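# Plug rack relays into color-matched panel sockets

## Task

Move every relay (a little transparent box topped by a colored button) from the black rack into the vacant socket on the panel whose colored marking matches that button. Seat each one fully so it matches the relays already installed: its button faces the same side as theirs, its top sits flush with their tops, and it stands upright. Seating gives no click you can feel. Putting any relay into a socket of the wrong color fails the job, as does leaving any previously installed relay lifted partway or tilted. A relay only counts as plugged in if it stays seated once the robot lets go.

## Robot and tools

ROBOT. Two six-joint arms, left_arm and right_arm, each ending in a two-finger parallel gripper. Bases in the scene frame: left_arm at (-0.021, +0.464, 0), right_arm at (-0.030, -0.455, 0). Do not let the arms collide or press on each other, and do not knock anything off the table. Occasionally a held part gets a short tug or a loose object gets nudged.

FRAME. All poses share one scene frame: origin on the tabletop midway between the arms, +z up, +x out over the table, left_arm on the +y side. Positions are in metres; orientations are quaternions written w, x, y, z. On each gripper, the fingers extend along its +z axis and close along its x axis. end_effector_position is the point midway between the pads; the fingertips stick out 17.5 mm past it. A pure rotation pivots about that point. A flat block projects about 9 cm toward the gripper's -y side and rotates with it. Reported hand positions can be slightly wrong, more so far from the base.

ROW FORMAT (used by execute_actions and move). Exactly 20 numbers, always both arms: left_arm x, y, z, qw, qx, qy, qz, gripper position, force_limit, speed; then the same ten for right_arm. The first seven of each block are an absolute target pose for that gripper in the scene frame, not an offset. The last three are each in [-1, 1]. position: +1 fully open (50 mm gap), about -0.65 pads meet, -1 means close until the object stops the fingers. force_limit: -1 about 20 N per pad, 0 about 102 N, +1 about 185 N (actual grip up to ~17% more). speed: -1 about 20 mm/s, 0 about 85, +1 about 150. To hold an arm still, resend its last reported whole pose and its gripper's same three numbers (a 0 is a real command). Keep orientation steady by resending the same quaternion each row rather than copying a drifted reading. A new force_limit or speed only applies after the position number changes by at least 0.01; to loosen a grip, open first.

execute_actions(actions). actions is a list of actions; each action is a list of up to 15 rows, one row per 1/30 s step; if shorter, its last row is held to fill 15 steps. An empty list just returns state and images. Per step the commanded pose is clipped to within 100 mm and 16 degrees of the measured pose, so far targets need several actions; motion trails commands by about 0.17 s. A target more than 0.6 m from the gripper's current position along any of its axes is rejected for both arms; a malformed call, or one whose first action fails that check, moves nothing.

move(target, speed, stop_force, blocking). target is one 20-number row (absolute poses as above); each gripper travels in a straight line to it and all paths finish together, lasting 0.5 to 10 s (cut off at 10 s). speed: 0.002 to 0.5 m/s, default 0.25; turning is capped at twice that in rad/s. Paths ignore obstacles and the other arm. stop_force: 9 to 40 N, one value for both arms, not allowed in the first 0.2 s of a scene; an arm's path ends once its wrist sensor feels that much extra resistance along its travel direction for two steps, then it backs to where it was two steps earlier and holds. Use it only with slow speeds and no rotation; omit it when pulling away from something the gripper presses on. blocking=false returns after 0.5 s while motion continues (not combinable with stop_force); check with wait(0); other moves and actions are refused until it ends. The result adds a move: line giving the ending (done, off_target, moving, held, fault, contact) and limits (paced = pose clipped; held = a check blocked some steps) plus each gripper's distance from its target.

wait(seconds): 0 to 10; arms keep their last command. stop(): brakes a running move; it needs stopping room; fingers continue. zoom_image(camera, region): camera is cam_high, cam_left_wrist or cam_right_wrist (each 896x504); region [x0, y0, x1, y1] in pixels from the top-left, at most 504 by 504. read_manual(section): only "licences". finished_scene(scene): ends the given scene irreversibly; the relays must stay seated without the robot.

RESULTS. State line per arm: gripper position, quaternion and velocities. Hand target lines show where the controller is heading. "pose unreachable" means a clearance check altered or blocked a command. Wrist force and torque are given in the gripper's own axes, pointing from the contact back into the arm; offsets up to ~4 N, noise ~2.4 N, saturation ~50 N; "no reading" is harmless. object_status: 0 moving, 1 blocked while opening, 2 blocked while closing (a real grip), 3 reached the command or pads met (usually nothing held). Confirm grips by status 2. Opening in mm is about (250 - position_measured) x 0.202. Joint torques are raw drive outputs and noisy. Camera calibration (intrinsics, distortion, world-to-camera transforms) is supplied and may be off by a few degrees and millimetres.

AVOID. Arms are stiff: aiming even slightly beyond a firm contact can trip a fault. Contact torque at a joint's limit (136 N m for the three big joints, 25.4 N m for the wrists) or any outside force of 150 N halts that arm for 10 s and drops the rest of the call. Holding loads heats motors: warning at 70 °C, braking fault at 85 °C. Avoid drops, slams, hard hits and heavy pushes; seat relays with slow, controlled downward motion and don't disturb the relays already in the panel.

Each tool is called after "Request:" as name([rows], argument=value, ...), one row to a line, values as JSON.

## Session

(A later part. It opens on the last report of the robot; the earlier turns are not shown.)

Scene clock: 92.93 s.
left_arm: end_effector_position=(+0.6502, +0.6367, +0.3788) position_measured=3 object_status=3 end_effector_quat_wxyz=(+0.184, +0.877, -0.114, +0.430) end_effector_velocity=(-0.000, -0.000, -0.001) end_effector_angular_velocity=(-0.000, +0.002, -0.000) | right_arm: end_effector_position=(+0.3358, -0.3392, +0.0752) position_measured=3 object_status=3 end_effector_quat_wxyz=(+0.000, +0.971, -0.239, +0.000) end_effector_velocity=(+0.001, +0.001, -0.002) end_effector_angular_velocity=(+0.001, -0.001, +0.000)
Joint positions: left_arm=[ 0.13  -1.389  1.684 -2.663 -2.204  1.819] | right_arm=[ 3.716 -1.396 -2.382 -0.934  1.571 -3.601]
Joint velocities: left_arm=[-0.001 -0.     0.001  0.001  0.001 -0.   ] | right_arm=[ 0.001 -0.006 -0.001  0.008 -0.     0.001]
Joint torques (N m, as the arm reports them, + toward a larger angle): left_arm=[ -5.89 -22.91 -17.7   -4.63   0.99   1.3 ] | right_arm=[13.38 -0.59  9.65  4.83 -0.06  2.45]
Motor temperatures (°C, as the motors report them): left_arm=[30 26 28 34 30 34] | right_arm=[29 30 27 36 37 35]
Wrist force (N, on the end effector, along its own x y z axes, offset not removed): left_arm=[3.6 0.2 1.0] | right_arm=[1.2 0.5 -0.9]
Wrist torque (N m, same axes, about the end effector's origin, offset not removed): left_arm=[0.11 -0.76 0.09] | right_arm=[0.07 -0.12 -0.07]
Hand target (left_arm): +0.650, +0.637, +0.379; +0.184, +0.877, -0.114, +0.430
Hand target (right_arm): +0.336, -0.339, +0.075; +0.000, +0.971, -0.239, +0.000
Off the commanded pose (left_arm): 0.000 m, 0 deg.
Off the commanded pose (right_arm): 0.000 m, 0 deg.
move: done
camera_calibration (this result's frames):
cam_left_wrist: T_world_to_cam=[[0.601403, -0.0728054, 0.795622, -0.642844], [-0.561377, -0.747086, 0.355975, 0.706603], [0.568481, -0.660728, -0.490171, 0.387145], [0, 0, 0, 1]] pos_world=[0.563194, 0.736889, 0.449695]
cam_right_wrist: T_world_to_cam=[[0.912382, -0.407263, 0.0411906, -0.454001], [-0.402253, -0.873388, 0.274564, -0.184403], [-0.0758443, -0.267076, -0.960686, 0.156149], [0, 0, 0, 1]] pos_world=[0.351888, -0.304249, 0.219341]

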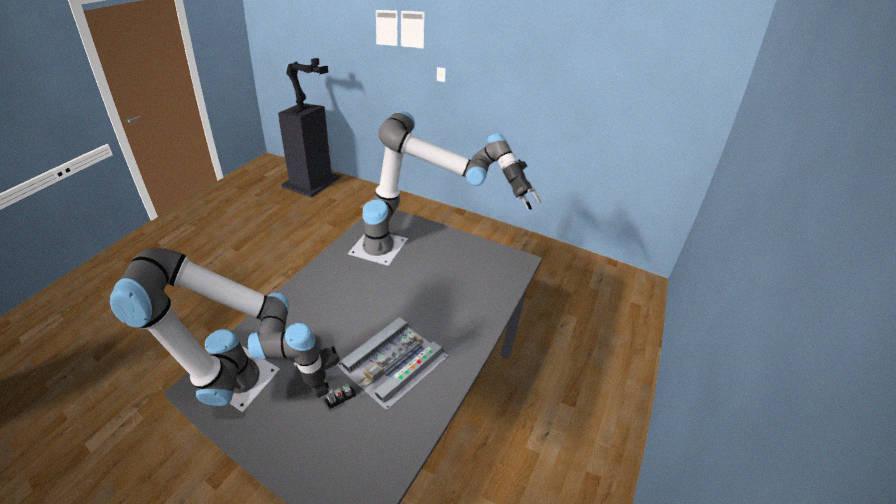

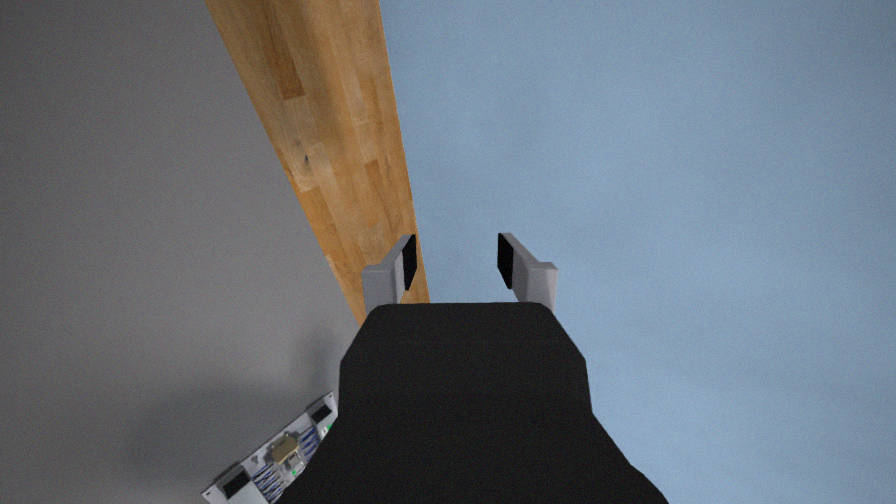

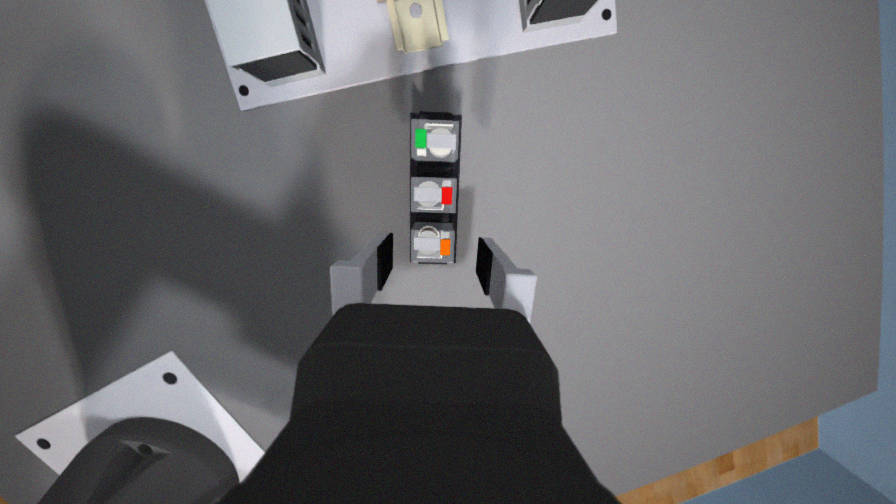

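Request:
move(target=[0.6502,0.6367,0.3788,0.184,0.877,-0.114,0.430,1,0,0, 0.35,-0.30,0.14,0,0.9936,-0.1132,0,1,0,0], speed=0.3)

Request:
move(target=[0.6502,0.6367,0.3788,0.184,0.877,-0.114,0.430,1,0,0, 0.409,-0.125,0.125,0,0.9936,-0.1132,0,1,0,0], speed=0.3)

Request:
zoom_image(camera="cam_right_wrist", region=[330, 40, 570, 310])

Scene clock: 107.73 s.
left_arm: end_effector_position=(+0.6502, +0.6367, +0.3788) position_measured=3 object_status=3 end_effector_quat_wxyz=(+0.184, +0.877, -0.114, +0.430) end_effector_velocity=(+0.000, +0.000, +0.001) end_effector_angular_velocity=(-0.000, -0.001, +0.000) | right_arm: end_effector_position=(+0.3501, -0.3000, +0.1397) position_measured=3 object_status=3 end_effector_quat_wxyz=(-0.000, +0.994, -0.114, +0.000) end_effector_velocity=(+0.001, +0.001, +0.002) end_effector_angular_velocity=(+0.000, +0.000, +0.007)
Joint positions: left_arm=[ 0.13  -1.389  1.684 -2.663 -2.204  1.819] | right_arm=[ 3.764 -1.379 -2.204 -1.13   1.571 -3.807]
Joint velocities: left_arm=[ 0.     0.    -0.002  0.002 -0.     0.   ] | right_arm=[ 0.001 -0.001  0.007 -0.005  0.    -0.006]
Joint torques (N m, as the arm reports them, + toward a larger angle): left_arm=[ -7.4  -24.61 -17.53  -4.46   1.09   1.39] | right_arm=[13.2   2.55 34.66  1.87  1.2  -2.41]
Motor temperatures (°C, as the motors report them): left_arm=[30 26 28 34 30 34] | right_arm=[29 30 27 36 37 35]
Wrist force (N, on the end effector, along its own x y z axes, offset not removed): left_arm=[3.4 0.0 0.4] | right_arm=[0.6 -0.7 1.8]
Wrist torque (N m, same axes, about the end effector's origin, offset not removed): left_arm=[0.11 -0.75 0.06] | right_arm=[-0.05 -0.13 -0.02]
Hand target (left_arm): +0.650, +0.637, +0.379; +0.184, +0.877, -0.114, +0.430
Hand target (right_arm): +0.350, -0.300, +0.140; +0.000, +0.994, -0.113, +0.000
Off the commanded pose (left_arm): 0.000 m, 0 deg.
Off the commanded pose (right_arm): 0.000 m, 0 deg.
move: done
camera_calibration (this result's frames):
cam_left_wrist: T_world_to_cam=[[0.601404, -0.072805, 0.795621, -0.642844], [-0.561376, -0.747086, 0.355976, 0.706603], [0.568481, -0.660728, -0.490171, 0.387146], [0, 0, 0, 1]] pos_world=[0.563194, 0.736889, 0.449694]
cam_right_wrist: T_world_to_cam=[[0.985435, -0.164947, 0.0413605, -0.406653], [-0.169944, -0.946478, 0.274406, -0.265392], [-0.0061158, -0.277439, -0.960724, 0.202193], [0, 0, 0, 1]] pos_world=[0.356864, -0.262168, 0.283896]

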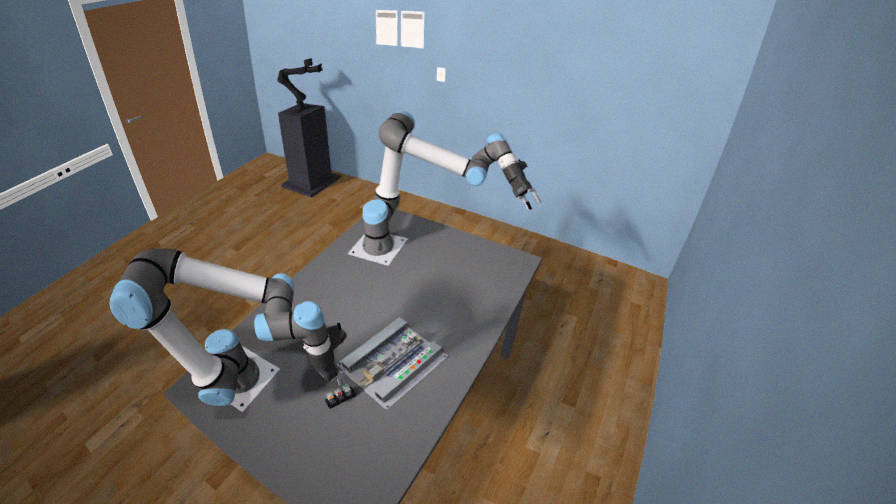

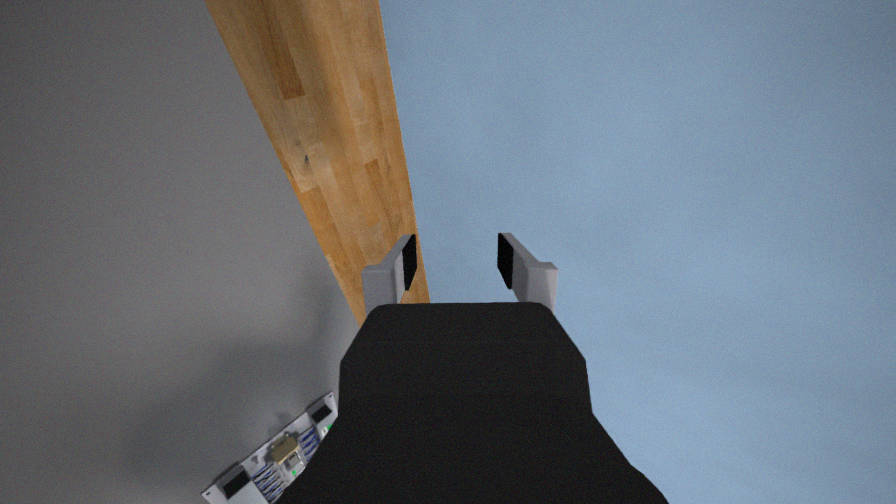

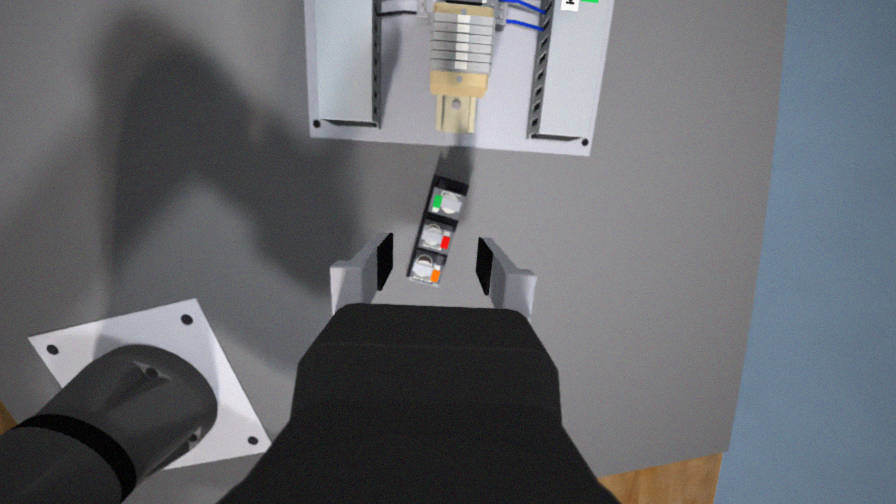

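Scene clock: 109.03 s.
left_arm: end_effector_position=(+0.6502, +0.6367, +0.3788) position_measured=3 object_status=3 end_effector_quat_wxyz=(+0.184, +0.877, -0.114, +0.430) end_effector_velocity=(+0.000, -0.000, +0.000) end_effector_angular_velocity=(+0.000, -0.001, -0.000) | right_arm: end_effector_position=(+0.4090, -0.1254, +0.1248) position_measured=3 object_status=3 end_effector_quat_wxyz=(+0.000, +0.994, -0.113, +0.000) end_effector_velocity=(+0.002, +0.002, -0.000) end_effector_angular_velocity=(+0.001, -0.001, -0.000)
Joint positions: left_arm=[ 0.13  -1.389  1.684 -2.663 -2.204  1.819] | right_arm=[ 3.953 -1.729 -1.903 -1.081  1.57  -3.618]
Joint velocities: left_arm=[-0.  0. -0. -0. -0.  0.] | right_arm=[ 0.001 -0.006  0.006  0.001 -0.     0.001]
Joint torques (N m, as the arm reports them, + toward a larger angle): left_arm=[ -7.15 -24.27 -17.14  -4.65   1.07   1.54] | right_arm=[12.86 18.02 34.07  1.86 -1.34  2.85]
Motor temperatures (°C, as the motors report them): left_arm=[30 26 28 34 30 34] | right_arm=[29 30 27 36 37 35]
Wrist force (N, on the end effector, along its own x y z axes, offset not removed): left_arm=[2.2 -0.5 0.2] | right_arm=[-0.5 1.7 -0.7]
Wrist torque (N m, same axes, about the end effector's origin, offset not removed): left_arm=[-0.01 -0.54 0.06] | right_arm=[0.44 0.15 0.05]
Hand target (left_arm): +0.650, +0.637, +0.379; +0.184, +0.877, -0.114, +0.430
Hand target (right_arm): +0.409, -0.125, +0.125; +0.000, +0.994, -0.113, +0.000
Off the commanded pose (left_arm): 0.000 m, 0 deg.
Off the commanded pose (right_arm): 0.000 m, 0 deg.
move: done
camera_calibration (this result's frames):
cam_left_wrist: T_world_to_cam=[[0.601404, -0.0728052, 0.795621, -0.642844], [-0.561376, -0.747086, 0.355976, 0.706603], [0.56848, -0.660728, -0.490172, 0.387146], [0, 0, 0, 1]] pos_world=[0.563194, 0.736889, 0.449694]
cam_right_wrist: T_world_to_cam=[[0.985566, -0.164156, 0.0413747, -0.435192], [-0.169185, -0.94651, 0.274763, -0.0863626], [-0.00594229, -0.277797, -0.960621, 0.236535], [0, 0, 0, 1]] pos_world=[0.415705, -0.0874734, 0.268956]

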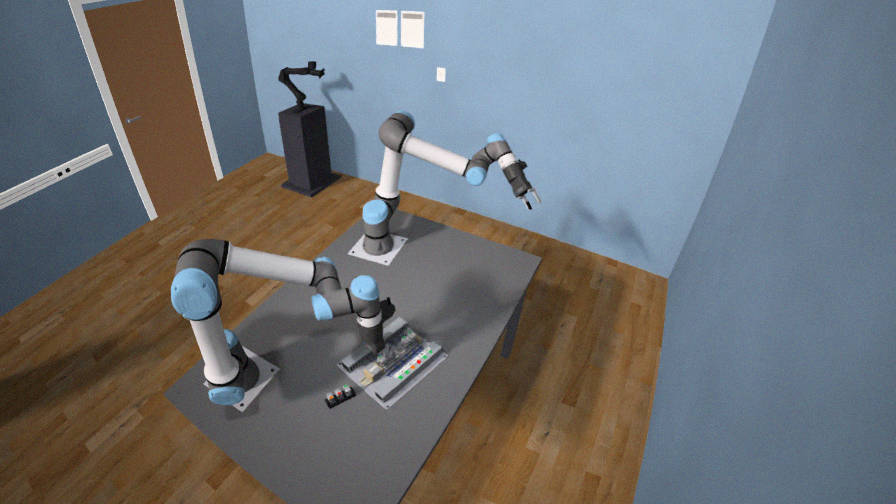

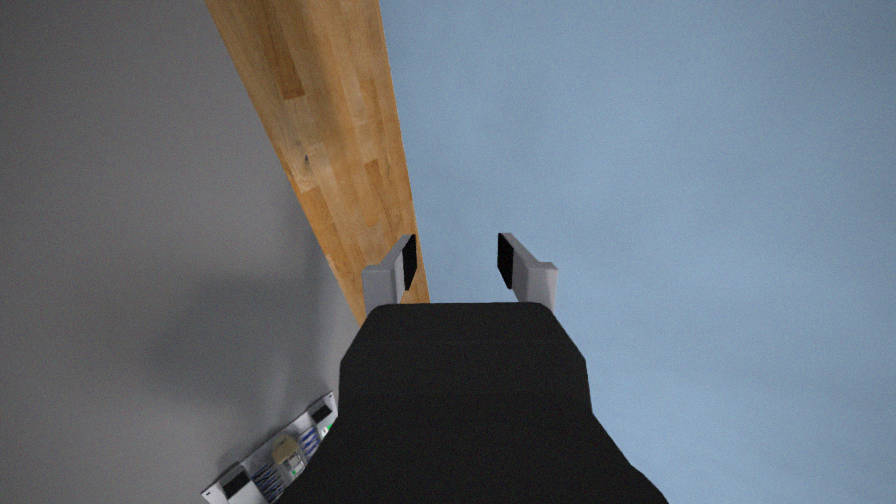

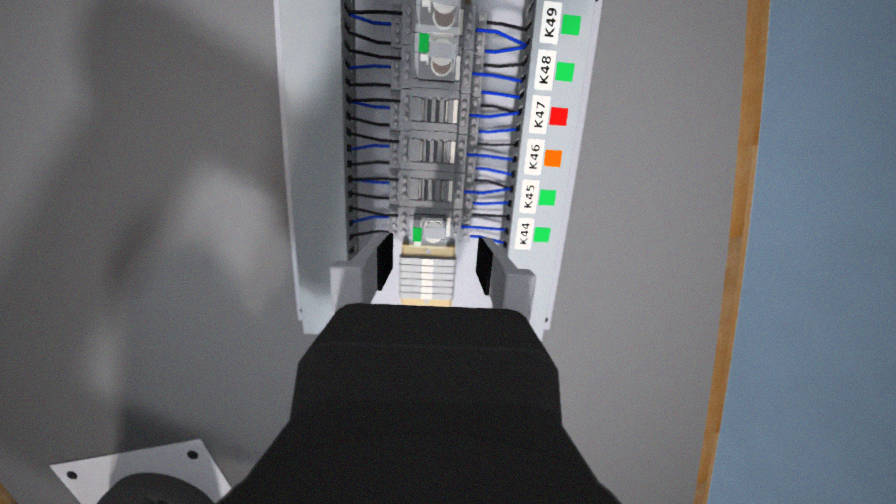

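Region (330, 40, 570, 310) of cam_right_wrist's 896x504 image, scaled by 1.867, with more detail than that image has.

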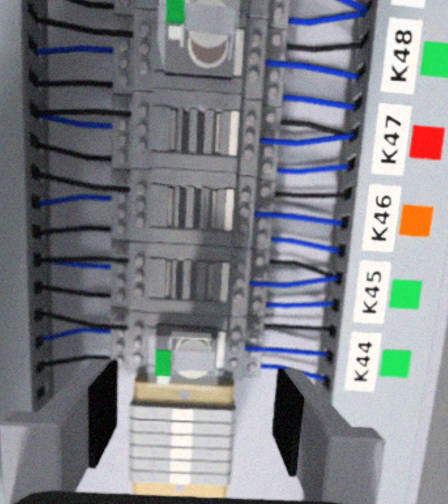

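Request:
zoom_image(camera="cam_right_wrist", region=[380, 0, 500, 130])

Request:
zoom_image(camera="cam_right_wrist", region=[380, 130, 500, 260])

Region (380, 0, 500, 130) of cam_right_wrist's 896x504 image, scaled by 3.877, with more detail than that image has; it fills the left 465 columns of this view, and the rest is white.

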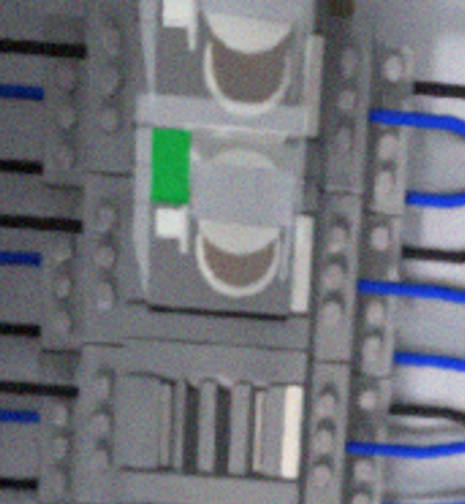

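Region (380, 130, 500, 260) of cam_right_wrist's 896x504 image, scaled by 3.877, with more detail than that image has; it fills the left 465 columns of this view, and the rest is white.

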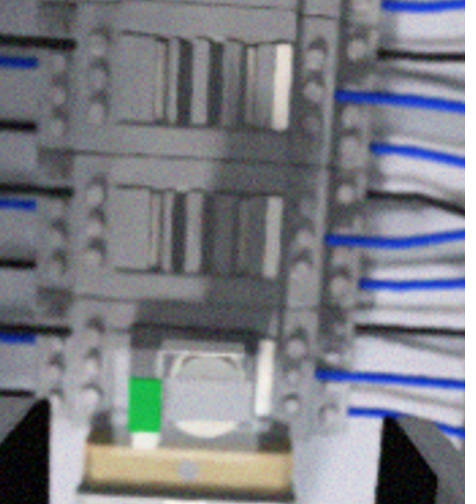

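Request:
move(target=[0.6502,0.6367,0.3788,0.184,0.877,-0.114,0.430,1,0,0, 0.4065,-0.120,0.096,0,0.994,-0.1097,0,1,0,0], speed=0.1)

Request:
zoom_image(camera="cam_right_wrist", region=[360, 150, 520, 310])

Scene clock: 134.07 s.
left_arm: end_effector_position=(+0.6502, +0.6367, +0.3788) position_measured=3 object_status=3 end_effector_quat_wxyz=(+0.184, +0.877, -0.114, +0.430) end_effector_velocity=(+0.000, +0.000, +0.001) end_effector_angular_velocity=(+0.000, -0.002, -0.000) | right_arm: end_effector_position=(+0.4065, -0.1201, +0.0963) position_measured=3 object_status=3 end_effector_quat_wxyz=(+0.000, +0.994, -0.110, -0.000) end_effector_velocity=(+0.000, +0.001, -0.003) end_effector_angular_velocity=(+0.001, -0.001, +0.001)
Joint positions: left_arm=[ 0.13  -1.389  1.684 -2.663 -2.204  1.819] | right_arm=[ 3.963 -1.768 -1.94  -1.005  1.571 -3.615]
Joint velocities: left_arm=[ 0.    -0.    -0.001 -0.    -0.001  0.   ] | right_arm=[ 0.001 -0.004 -0.003  0.008 -0.     0.   ]
Joint torques (N m, as the arm reports them, + toward a larger angle): left_arm=[ -6.56 -24.06 -17.87  -4.5    0.77   1.08] | right_arm=[15.13 19.51 10.17  5.01  1.27  2.46]
Motor temperatures (°C, as the motors report them): left_arm=[30 26 28 34 30 34] | right_arm=[29 30 27 36 37 35]
Wrist force (N, on the end effector, along its own x y z axes, offset not removed): left_arm=[1.9 0.3 0.8] | right_arm=[2.1 1.2 0.1]
Wrist torque (N m, same axes, about the end effector's origin, offset not removed): left_arm=[0.21 -0.50 0.07] | right_arm=[0.33 -0.41 0.06]
Hand target (left_arm): +0.650, +0.637, +0.379; +0.184, +0.877, -0.114, +0.430
Hand target (right_arm): +0.406, -0.120, +0.096; +0.000, +0.994, -0.110, +0.000
Off the commanded pose (left_arm): 0.000 m, 0 deg.
Off the commanded pose (right_arm): 0.000 m, 0 deg.
move: done
camera_calibration (this result's frames):
cam_left_wrist: T_world_to_cam=[[0.601404, -0.0728048, 0.795621, -0.642844], [-0.561376, -0.747086, 0.355976, 0.706603], [0.568481, -0.660728, -0.490172, 0.387146], [0, 0, 0, 1]] pos_world=[0.563194, 0.736889, 0.449694]
cam_right_wrist: T_world_to_cam=[[0.986697, -0.157283, 0.041121, -0.430269], [-0.162515, -0.947759, 0.274484, -0.0767719], [-0.00419885, -0.277516, -0.960712, 0.209914], [0, 0, 0, 1]] pos_world=[0.41295, -0.0821807, 0.240433]

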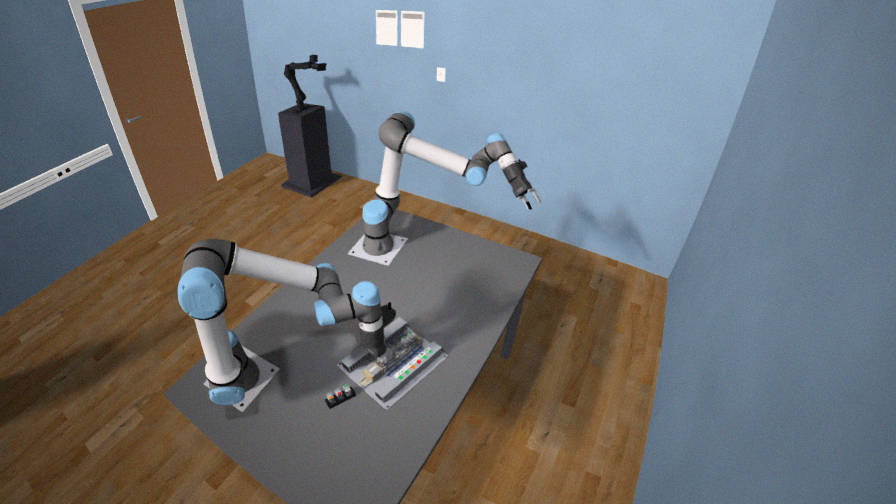

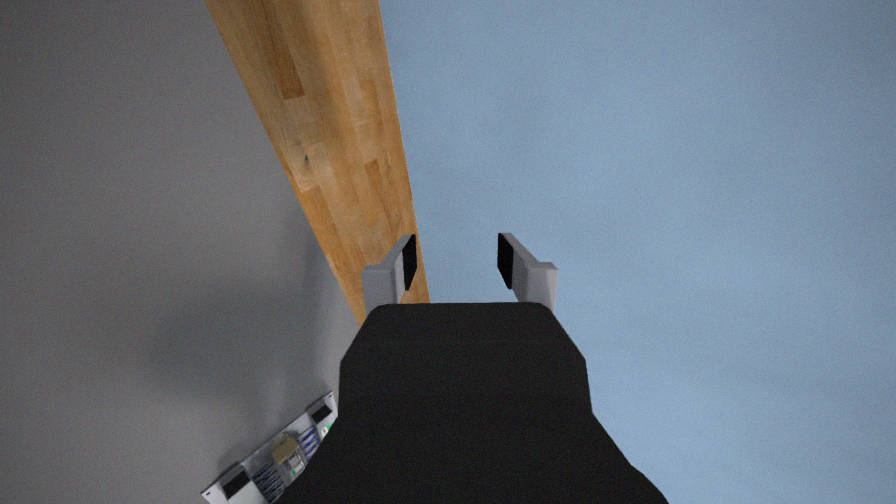

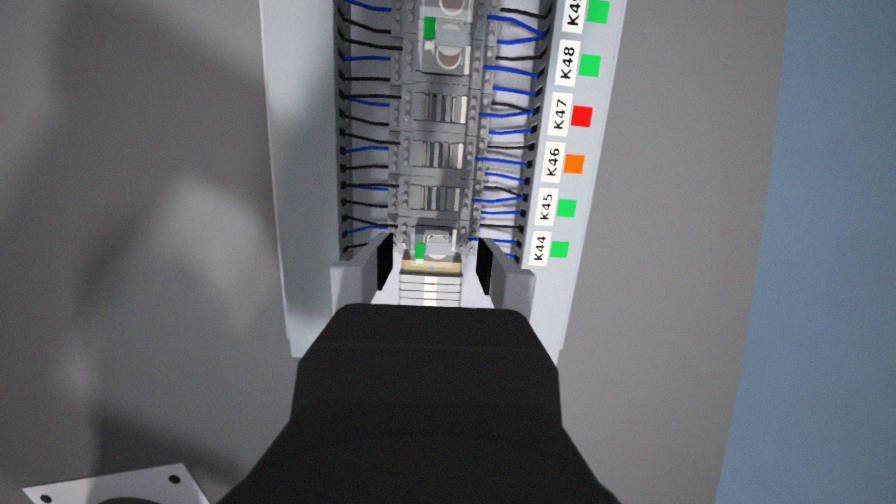

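Region (360, 150, 520, 310) of cam_right_wrist's 896x504 image, scaled by 3.150, with more detail than that image has.

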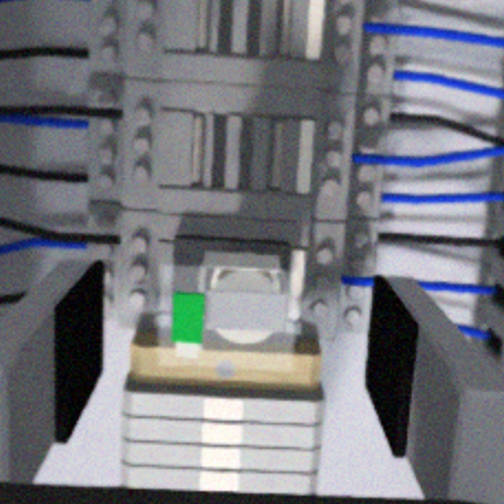

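Request:
move(target=[0.6502,0.6367,0.3788,0.184,0.877,-0.114,0.430,1,0,0, 0.4316,-0.0028,0.096,0,0.994,-0.1097,0,1,0,0], speed=0.15)

Request:
zoom_image(camera="cam_right_wrist", region=[360, 150, 520, 310])

Scene clock: 147.10 s.
left_arm: end_effector_position=(+0.6502, +0.6367, +0.3788) position_measured=3 object_status=3 end_effector_quat_wxyz=(+0.184, +0.877, -0.114, +0.430) end_effector_velocity=(+0.000, +0.000, +0.000) end_effector_angular_velocity=(+0.000, -0.000, +0.000) | right_arm: end_effector_position=(+0.4316, -0.0031, +0.0958) position_measured=3 object_status=3 end_effector_quat_wxyz=(+0.000, +0.994, -0.110, +0.000) end_effector_velocity=(+0.001, +0.002, +0.000) end_effector_angular_velocity=(-0.000, +0.000, -0.000)
Joint positions: left_arm=[ 0.13  -1.389  1.684 -2.663 -2.204  1.819] | right_arm=[ 4.053 -1.97  -1.664 -1.078  1.571 -3.525]
Joint velocities: left_arm=[-0. -0. -0. -0.  0. -0.] | right_arm=[ 0.001 -0.005  0.008 -0.004 -0.     0.001]
Joint torques (N m, as the arm reports them, + toward a larger angle): left_arm=[ -6.81 -24.72 -16.41  -4.23   0.85   1.38] | right_arm=[13.2  29.79 35.39  1.83 -1.64  2.85]
Motor temperatures (°C, as the motors report them): left_arm=[30 26 28 34 30 34] | right_arm=[29 30 27 36 37 35]
Wrist force (N, on the end effector, along its own x y z axes, offset not removed): left_arm=[1.7 -0.3 0.7] | right_arm=[2.6 0.5 -0.7]
Wrist torque (N m, same axes, about the end effector's origin, offset not removed): left_arm=[0.05 -0.46 0.10] | right_arm=[0.08 -0.42 -0.02]
Hand target (left_arm): +0.650, +0.637, +0.379; +0.184, +0.877, -0.114, +0.430
Hand target (right_arm): +0.432, -0.003, +0.096; +0.000, +0.994, -0.110, +0.000
Off the commanded pose (left_arm): 0.000 m, 0 deg.
Off the commanded pose (right_arm): 0.000 m, 0 deg.
move: done
camera_calibration (this result's frames):
cam_left_wrist: T_world_to_cam=[[0.601404, -0.072805, 0.795621, -0.642844], [-0.561376, -0.747086, 0.355976, 0.706603], [0.56848, -0.660728, -0.490172, 0.387146], [0, 0, 0, 1]] pos_world=[0.563194, 0.736889, 0.449694]
cam_right_wrist: T_world_to_cam=[[0.9867, -0.157219, 0.0412944, -0.436703], [-0.162502, -0.947743, 0.274548, 0.038316], [-0.00402763, -0.277607, -0.960686, 0.241976], [0, 0, 0, 1]] pos_world=[0.438096, 0.0348299, 0.239977]

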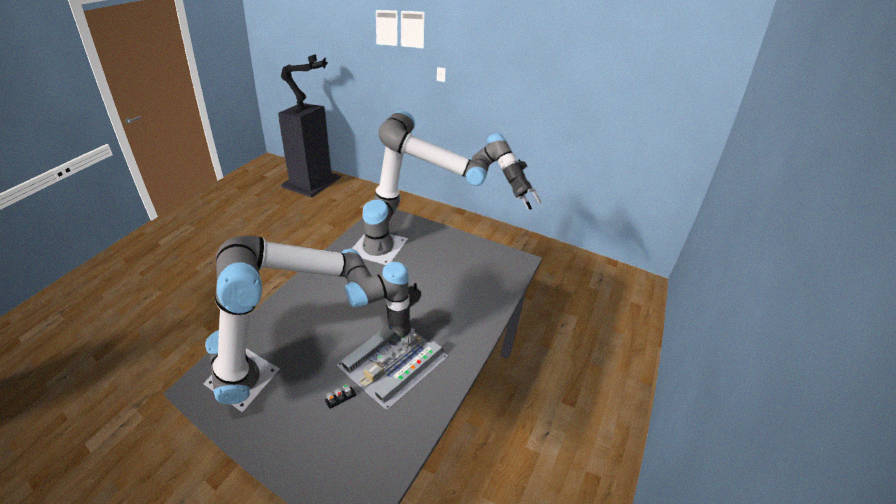

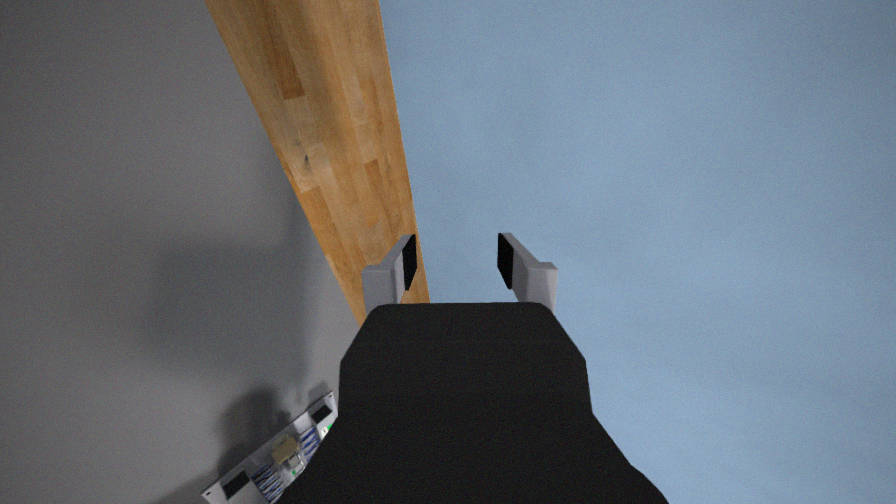

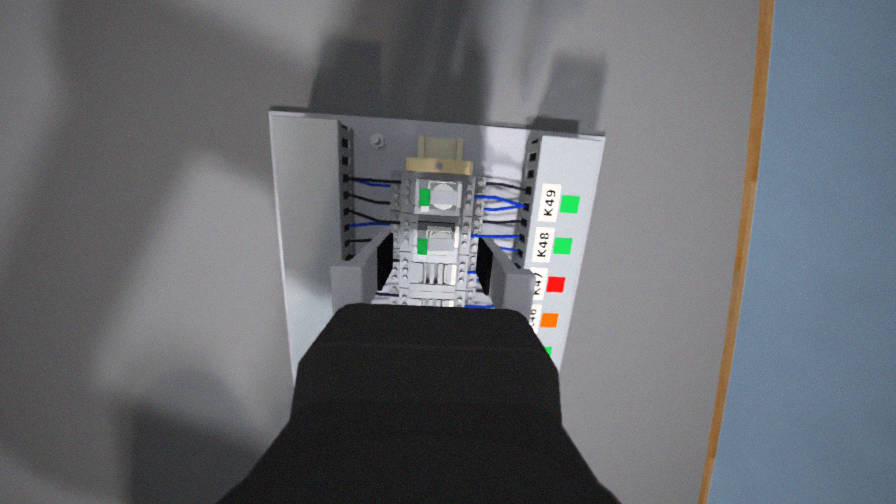

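Region (360, 150, 520, 310) of cam_right_wrist's 896x504 image, scaled by 3.150, with more detail than that image has.

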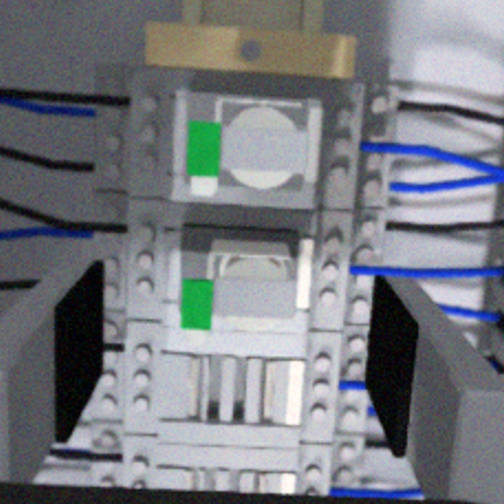

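Request:
zoom_image(camera="cam_high", region=[315, 370, 375, 415])

Region (315, 370, 375, 415) of cam_high's 896x504 image, scaled by 8.400, with more detail than that image has; it fills the top 378 rows of this view, and the rest is white.

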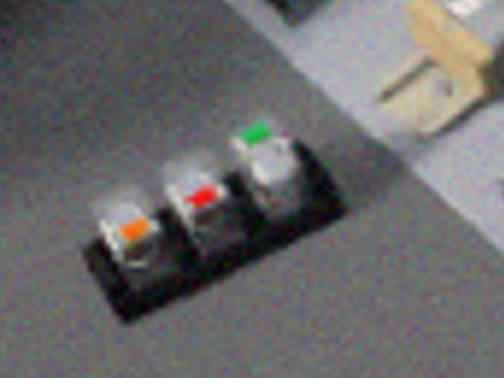

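Request:
move(target=[0.6502,0.6367,0.3788,0.184,0.877,-0.114,0.430,1,0,0, 0.40,-0.15,0.13,0,0.985,-0.17,0,1,0,0], speed=0.3)

Request:
move(target=[0.6502,0.6367,0.3788,0.184,0.877,-0.114,0.430,1,0,0, 0.3642,-0.2797,0.075,0,0.975,-0.2224,0,1,0,0], speed=0.2)

Request:
zoom_image(camera="cam_right_wrist", region=[360, 150, 520, 310])

Scene clock: 173.70 s.
left_arm: end_effector_position=(+0.6502, +0.6367, +0.3788) position_measured=3 object_status=3 end_effector_quat_wxyz=(+0.184, +0.877, -0.114, +0.430) end_effector_velocity=(-0.000, +0.000, -0.000) end_effector_angular_velocity=(+0.001, +0.000, +0.001) | right_arm: end_effector_position=(+0.3999, -0.1496, +0.1301) position_measured=3 object_status=3 end_effector_quat_wxyz=(-0.000, +0.985, -0.170, -0.000) end_effector_velocity=(-0.001, -0.002, +0.001) end_effector_angular_velocity=(-0.001, -0.000, -0.001)
Joint positions: left_arm=[ 0.13  -1.389  1.684 -2.663 -2.204  1.819] | right_arm=[ 3.94  -1.671 -1.956 -1.086  1.571 -3.516]
Joint velocities: left_arm=[ 0.    -0.    -0.     0.     0.001  0.   ] | right_arm=[-0.002  0.006 -0.004 -0.002 -0.001 -0.   ]
Joint torques (N m, as the arm reports them, + toward a larger angle): left_arm=[ -6.35 -24.95 -18.45  -4.16   0.53   1.27] | right_arm=[-12.01  39.62  11.18   1.4   -1.55  -2.29]
Motor temperatures (°C, as the motors report them): left_arm=[30 26 28 34 30 34] | right_arm=[29 30 27 36 37 35]
Wrist force (N, on the end effector, along its own x y z axes, offset not removed): left_arm=[3.4 -0.1 1.2] | right_arm=[1.5 0.9 1.1]
Wrist torque (N m, same axes, about the end effector's origin, offset not removed): left_arm=[0.15 -0.79 0.02] | right_arm=[0.22 -0.28 0.05]
Hand target (left_arm): +0.650, +0.637, +0.379; +0.184, +0.877, -0.114, +0.430
Hand target (right_arm): +0.400, -0.150, +0.130; -0.000, +0.985, -0.170, -0.000
Off the commanded pose (left_arm): 0.000 m, 0 deg.
Off the commanded pose (right_arm): 0.000 m, 0 deg.
move: done
camera_calibration (this result's frames):
cam_left_wrist: T_world_to_cam=[[0.601404, -0.0728051, 0.795621, -0.642844], [-0.561376, -0.747086, 0.355976, 0.706603], [0.568481, -0.660728, -0.490172, 0.387146], [0, 0, 0, 1]] pos_world=[0.563194, 0.736889, 0.449694]
cam_right_wrist: T_world_to_cam=[[0.960296, -0.275977, 0.0408412, -0.437024], [-0.276374, -0.921091, 0.274241, -0.0655138], [-0.0380657, -0.27464, -0.960793, 0.248161], [0, 0, 0, 1]] pos_world=[0.411013, -0.112798, 0.274247]

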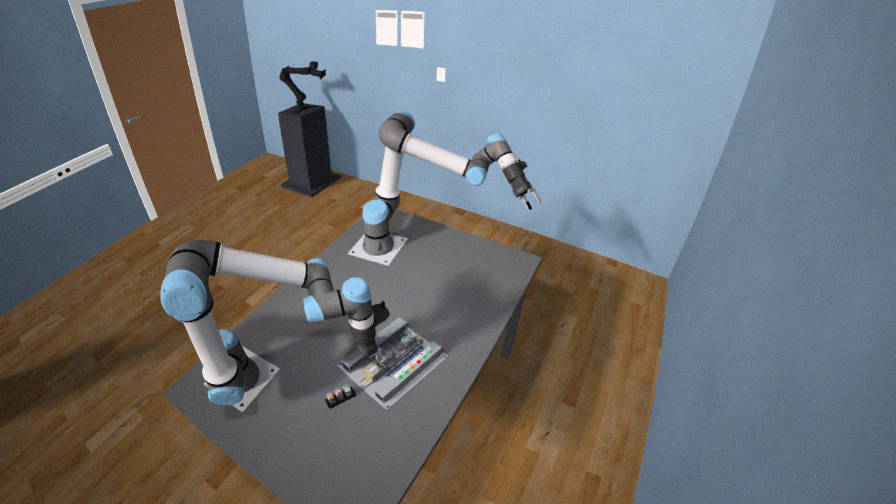

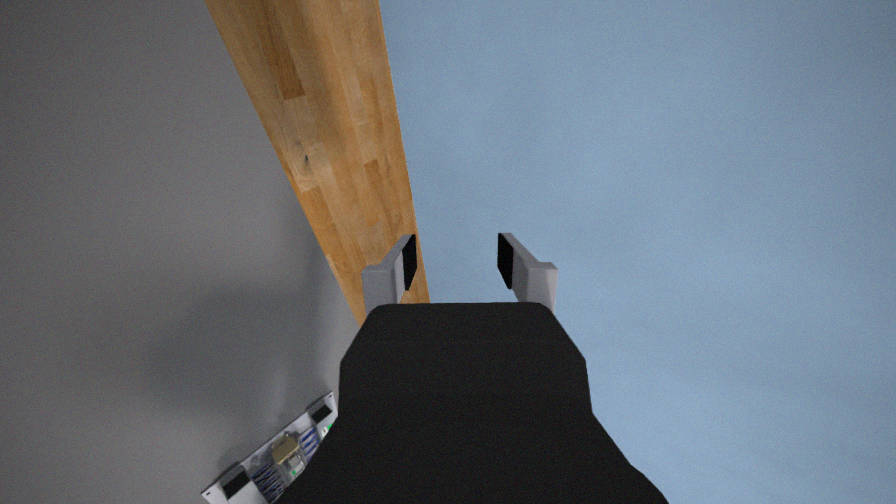

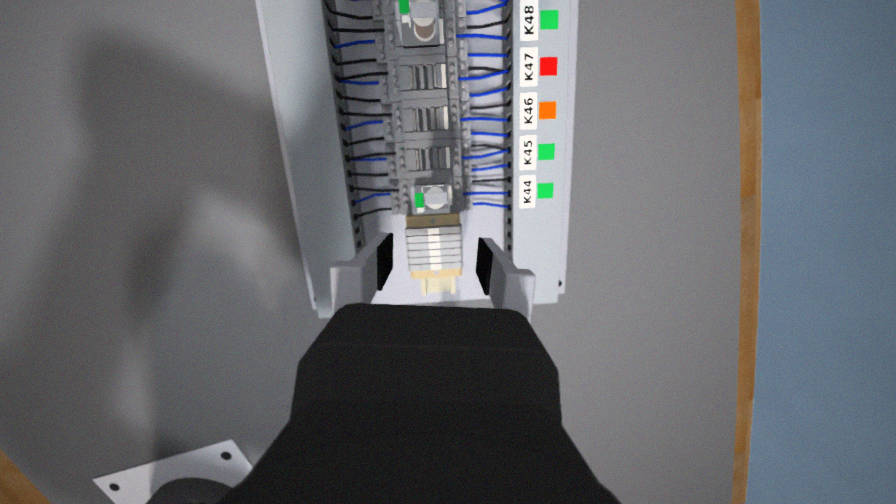

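Scene clock: 175.03 s.
left_arm: end_effector_position=(+0.6502, +0.6367, +0.3788) position_measured=3 object_status=3 end_effector_quat_wxyz=(+0.184, +0.877, -0.114, +0.430) end_effector_velocity=(+0.001, +0.000, +0.001) end_effector_angular_velocity=(+0.001, -0.003, +0.000) | right_arm: end_effector_position=(+0.3640, -0.2795, +0.0753) position_measured=3 object_status=3 end_effector_quat_wxyz=(-0.000, +0.975, -0.222, -0.000) end_effector_velocity=(-0.001, -0.002, -0.001) end_effector_angular_velocity=(-0.000, +0.002, -0.001)
Joint positions: left_arm=[ 0.13  -1.389  1.684 -2.663 -2.204  1.819] | right_arm=[ 3.794 -1.523 -2.274 -0.915  1.571 -3.556]
Joint velocities: left_arm=[-0.     0.    -0.002 -0.002  0.     0.   ] | right_arm=[-0.003  0.001 -0.004  0.002  0.001 -0.002]
Joint torques (N m, as the arm reports them, + toward a larger angle): left_arm=[ -8.15 -25.28 -18.45  -4.22   0.74   1.27] | right_arm=[-11.31  31.99   9.87   5.     1.1   -2.1 ]
Motor temperatures (°C, as the motors report them): left_arm=[30 26 28 34 30 34] | right_arm=[29 30 27 36 37 35]
Wrist force (N, on the end effector, along its own x y z axes, offset not removed): left_arm=[3.2 -1.0 0.9] | right_arm=[1.5 0.5 -0.6]
Wrist torque (N m, same axes, about the end effector's origin, offset not removed): left_arm=[-0.10 -0.76 0.06] | right_arm=[0.23 -0.26 0.04]
Hand target (left_arm): +0.650, +0.637, +0.379; +0.184, +0.877, -0.114, +0.430
Hand target (right_arm): +0.364, -0.280, +0.075; -0.000, +0.975, -0.222, -0.000
Off the commanded pose (left_arm): 0.000 m, 0 deg.
Off the commanded pose (right_arm): 0.000 m, 0 deg.
move: done
camera_calibration (this result's frames):
cam_left_wrist: T_world_to_cam=[[0.601404, -0.072805, 0.795621, -0.642844], [-0.561376, -0.747086, 0.355976, 0.706603], [0.56848, -0.660728, -0.490172, 0.387146], [0, 0, 0, 1]] pos_world=[0.563194, 0.736889, 0.449694]
cam_right_wrist: T_world_to_cam=[[0.925429, -0.376704, 0.0409358, -0.451609], [-0.372947, -0.886395, 0.274252, -0.135178], [-0.0670265, -0.269067, -0.960786, 0.17056], [0, 0, 0, 1]] pos_world=[0.37895, -0.244052, 0.219431]

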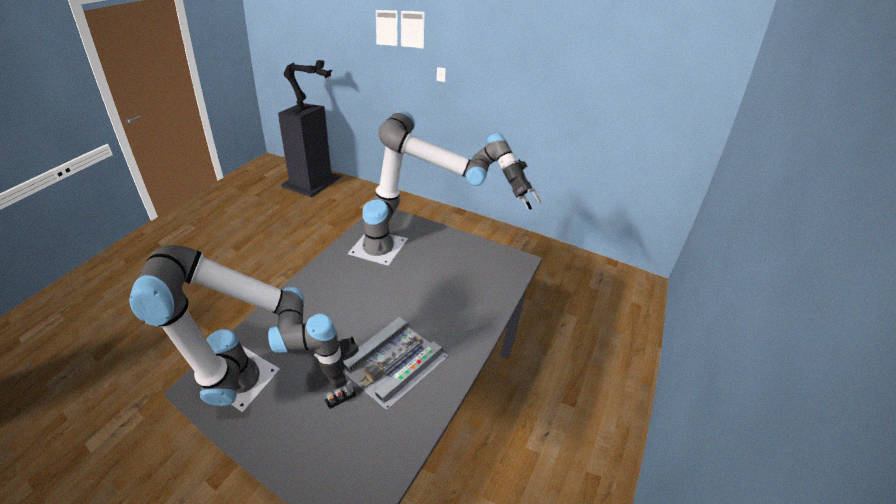

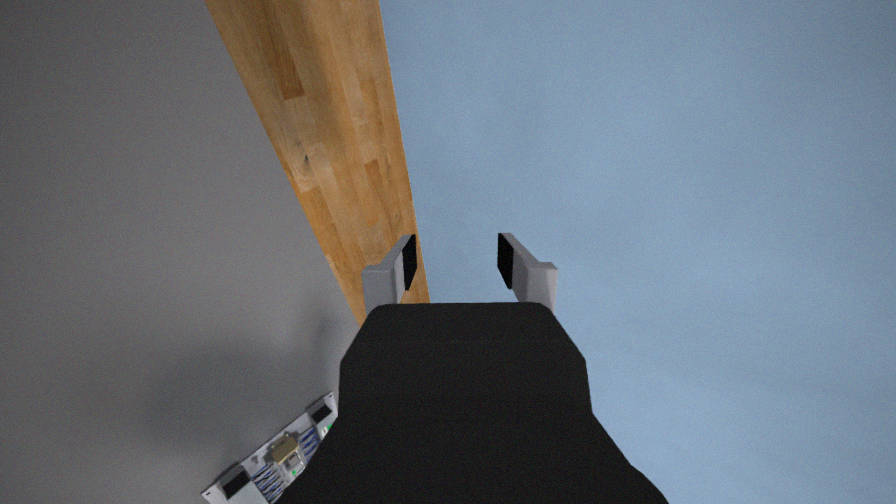

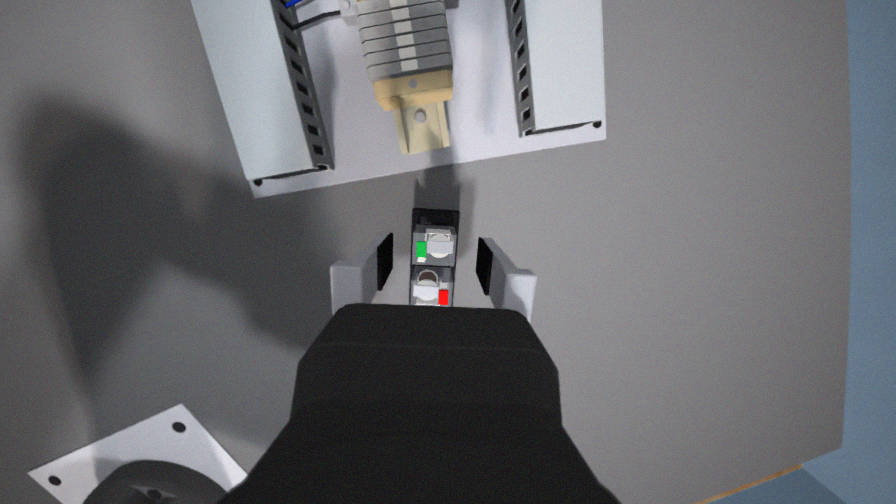

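Region (360, 150, 520, 310) of cam_right_wrist's 896x504 image, scaled by 3.150, with more detail than that image has.

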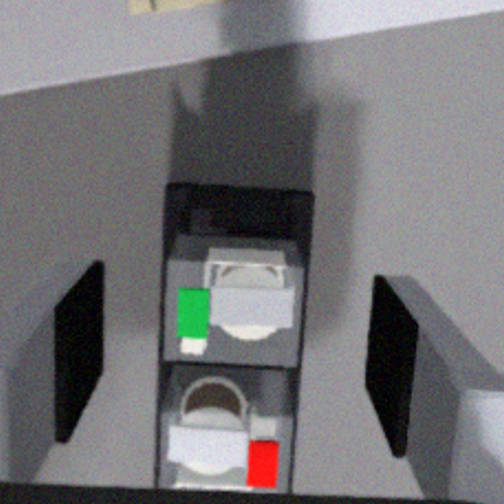

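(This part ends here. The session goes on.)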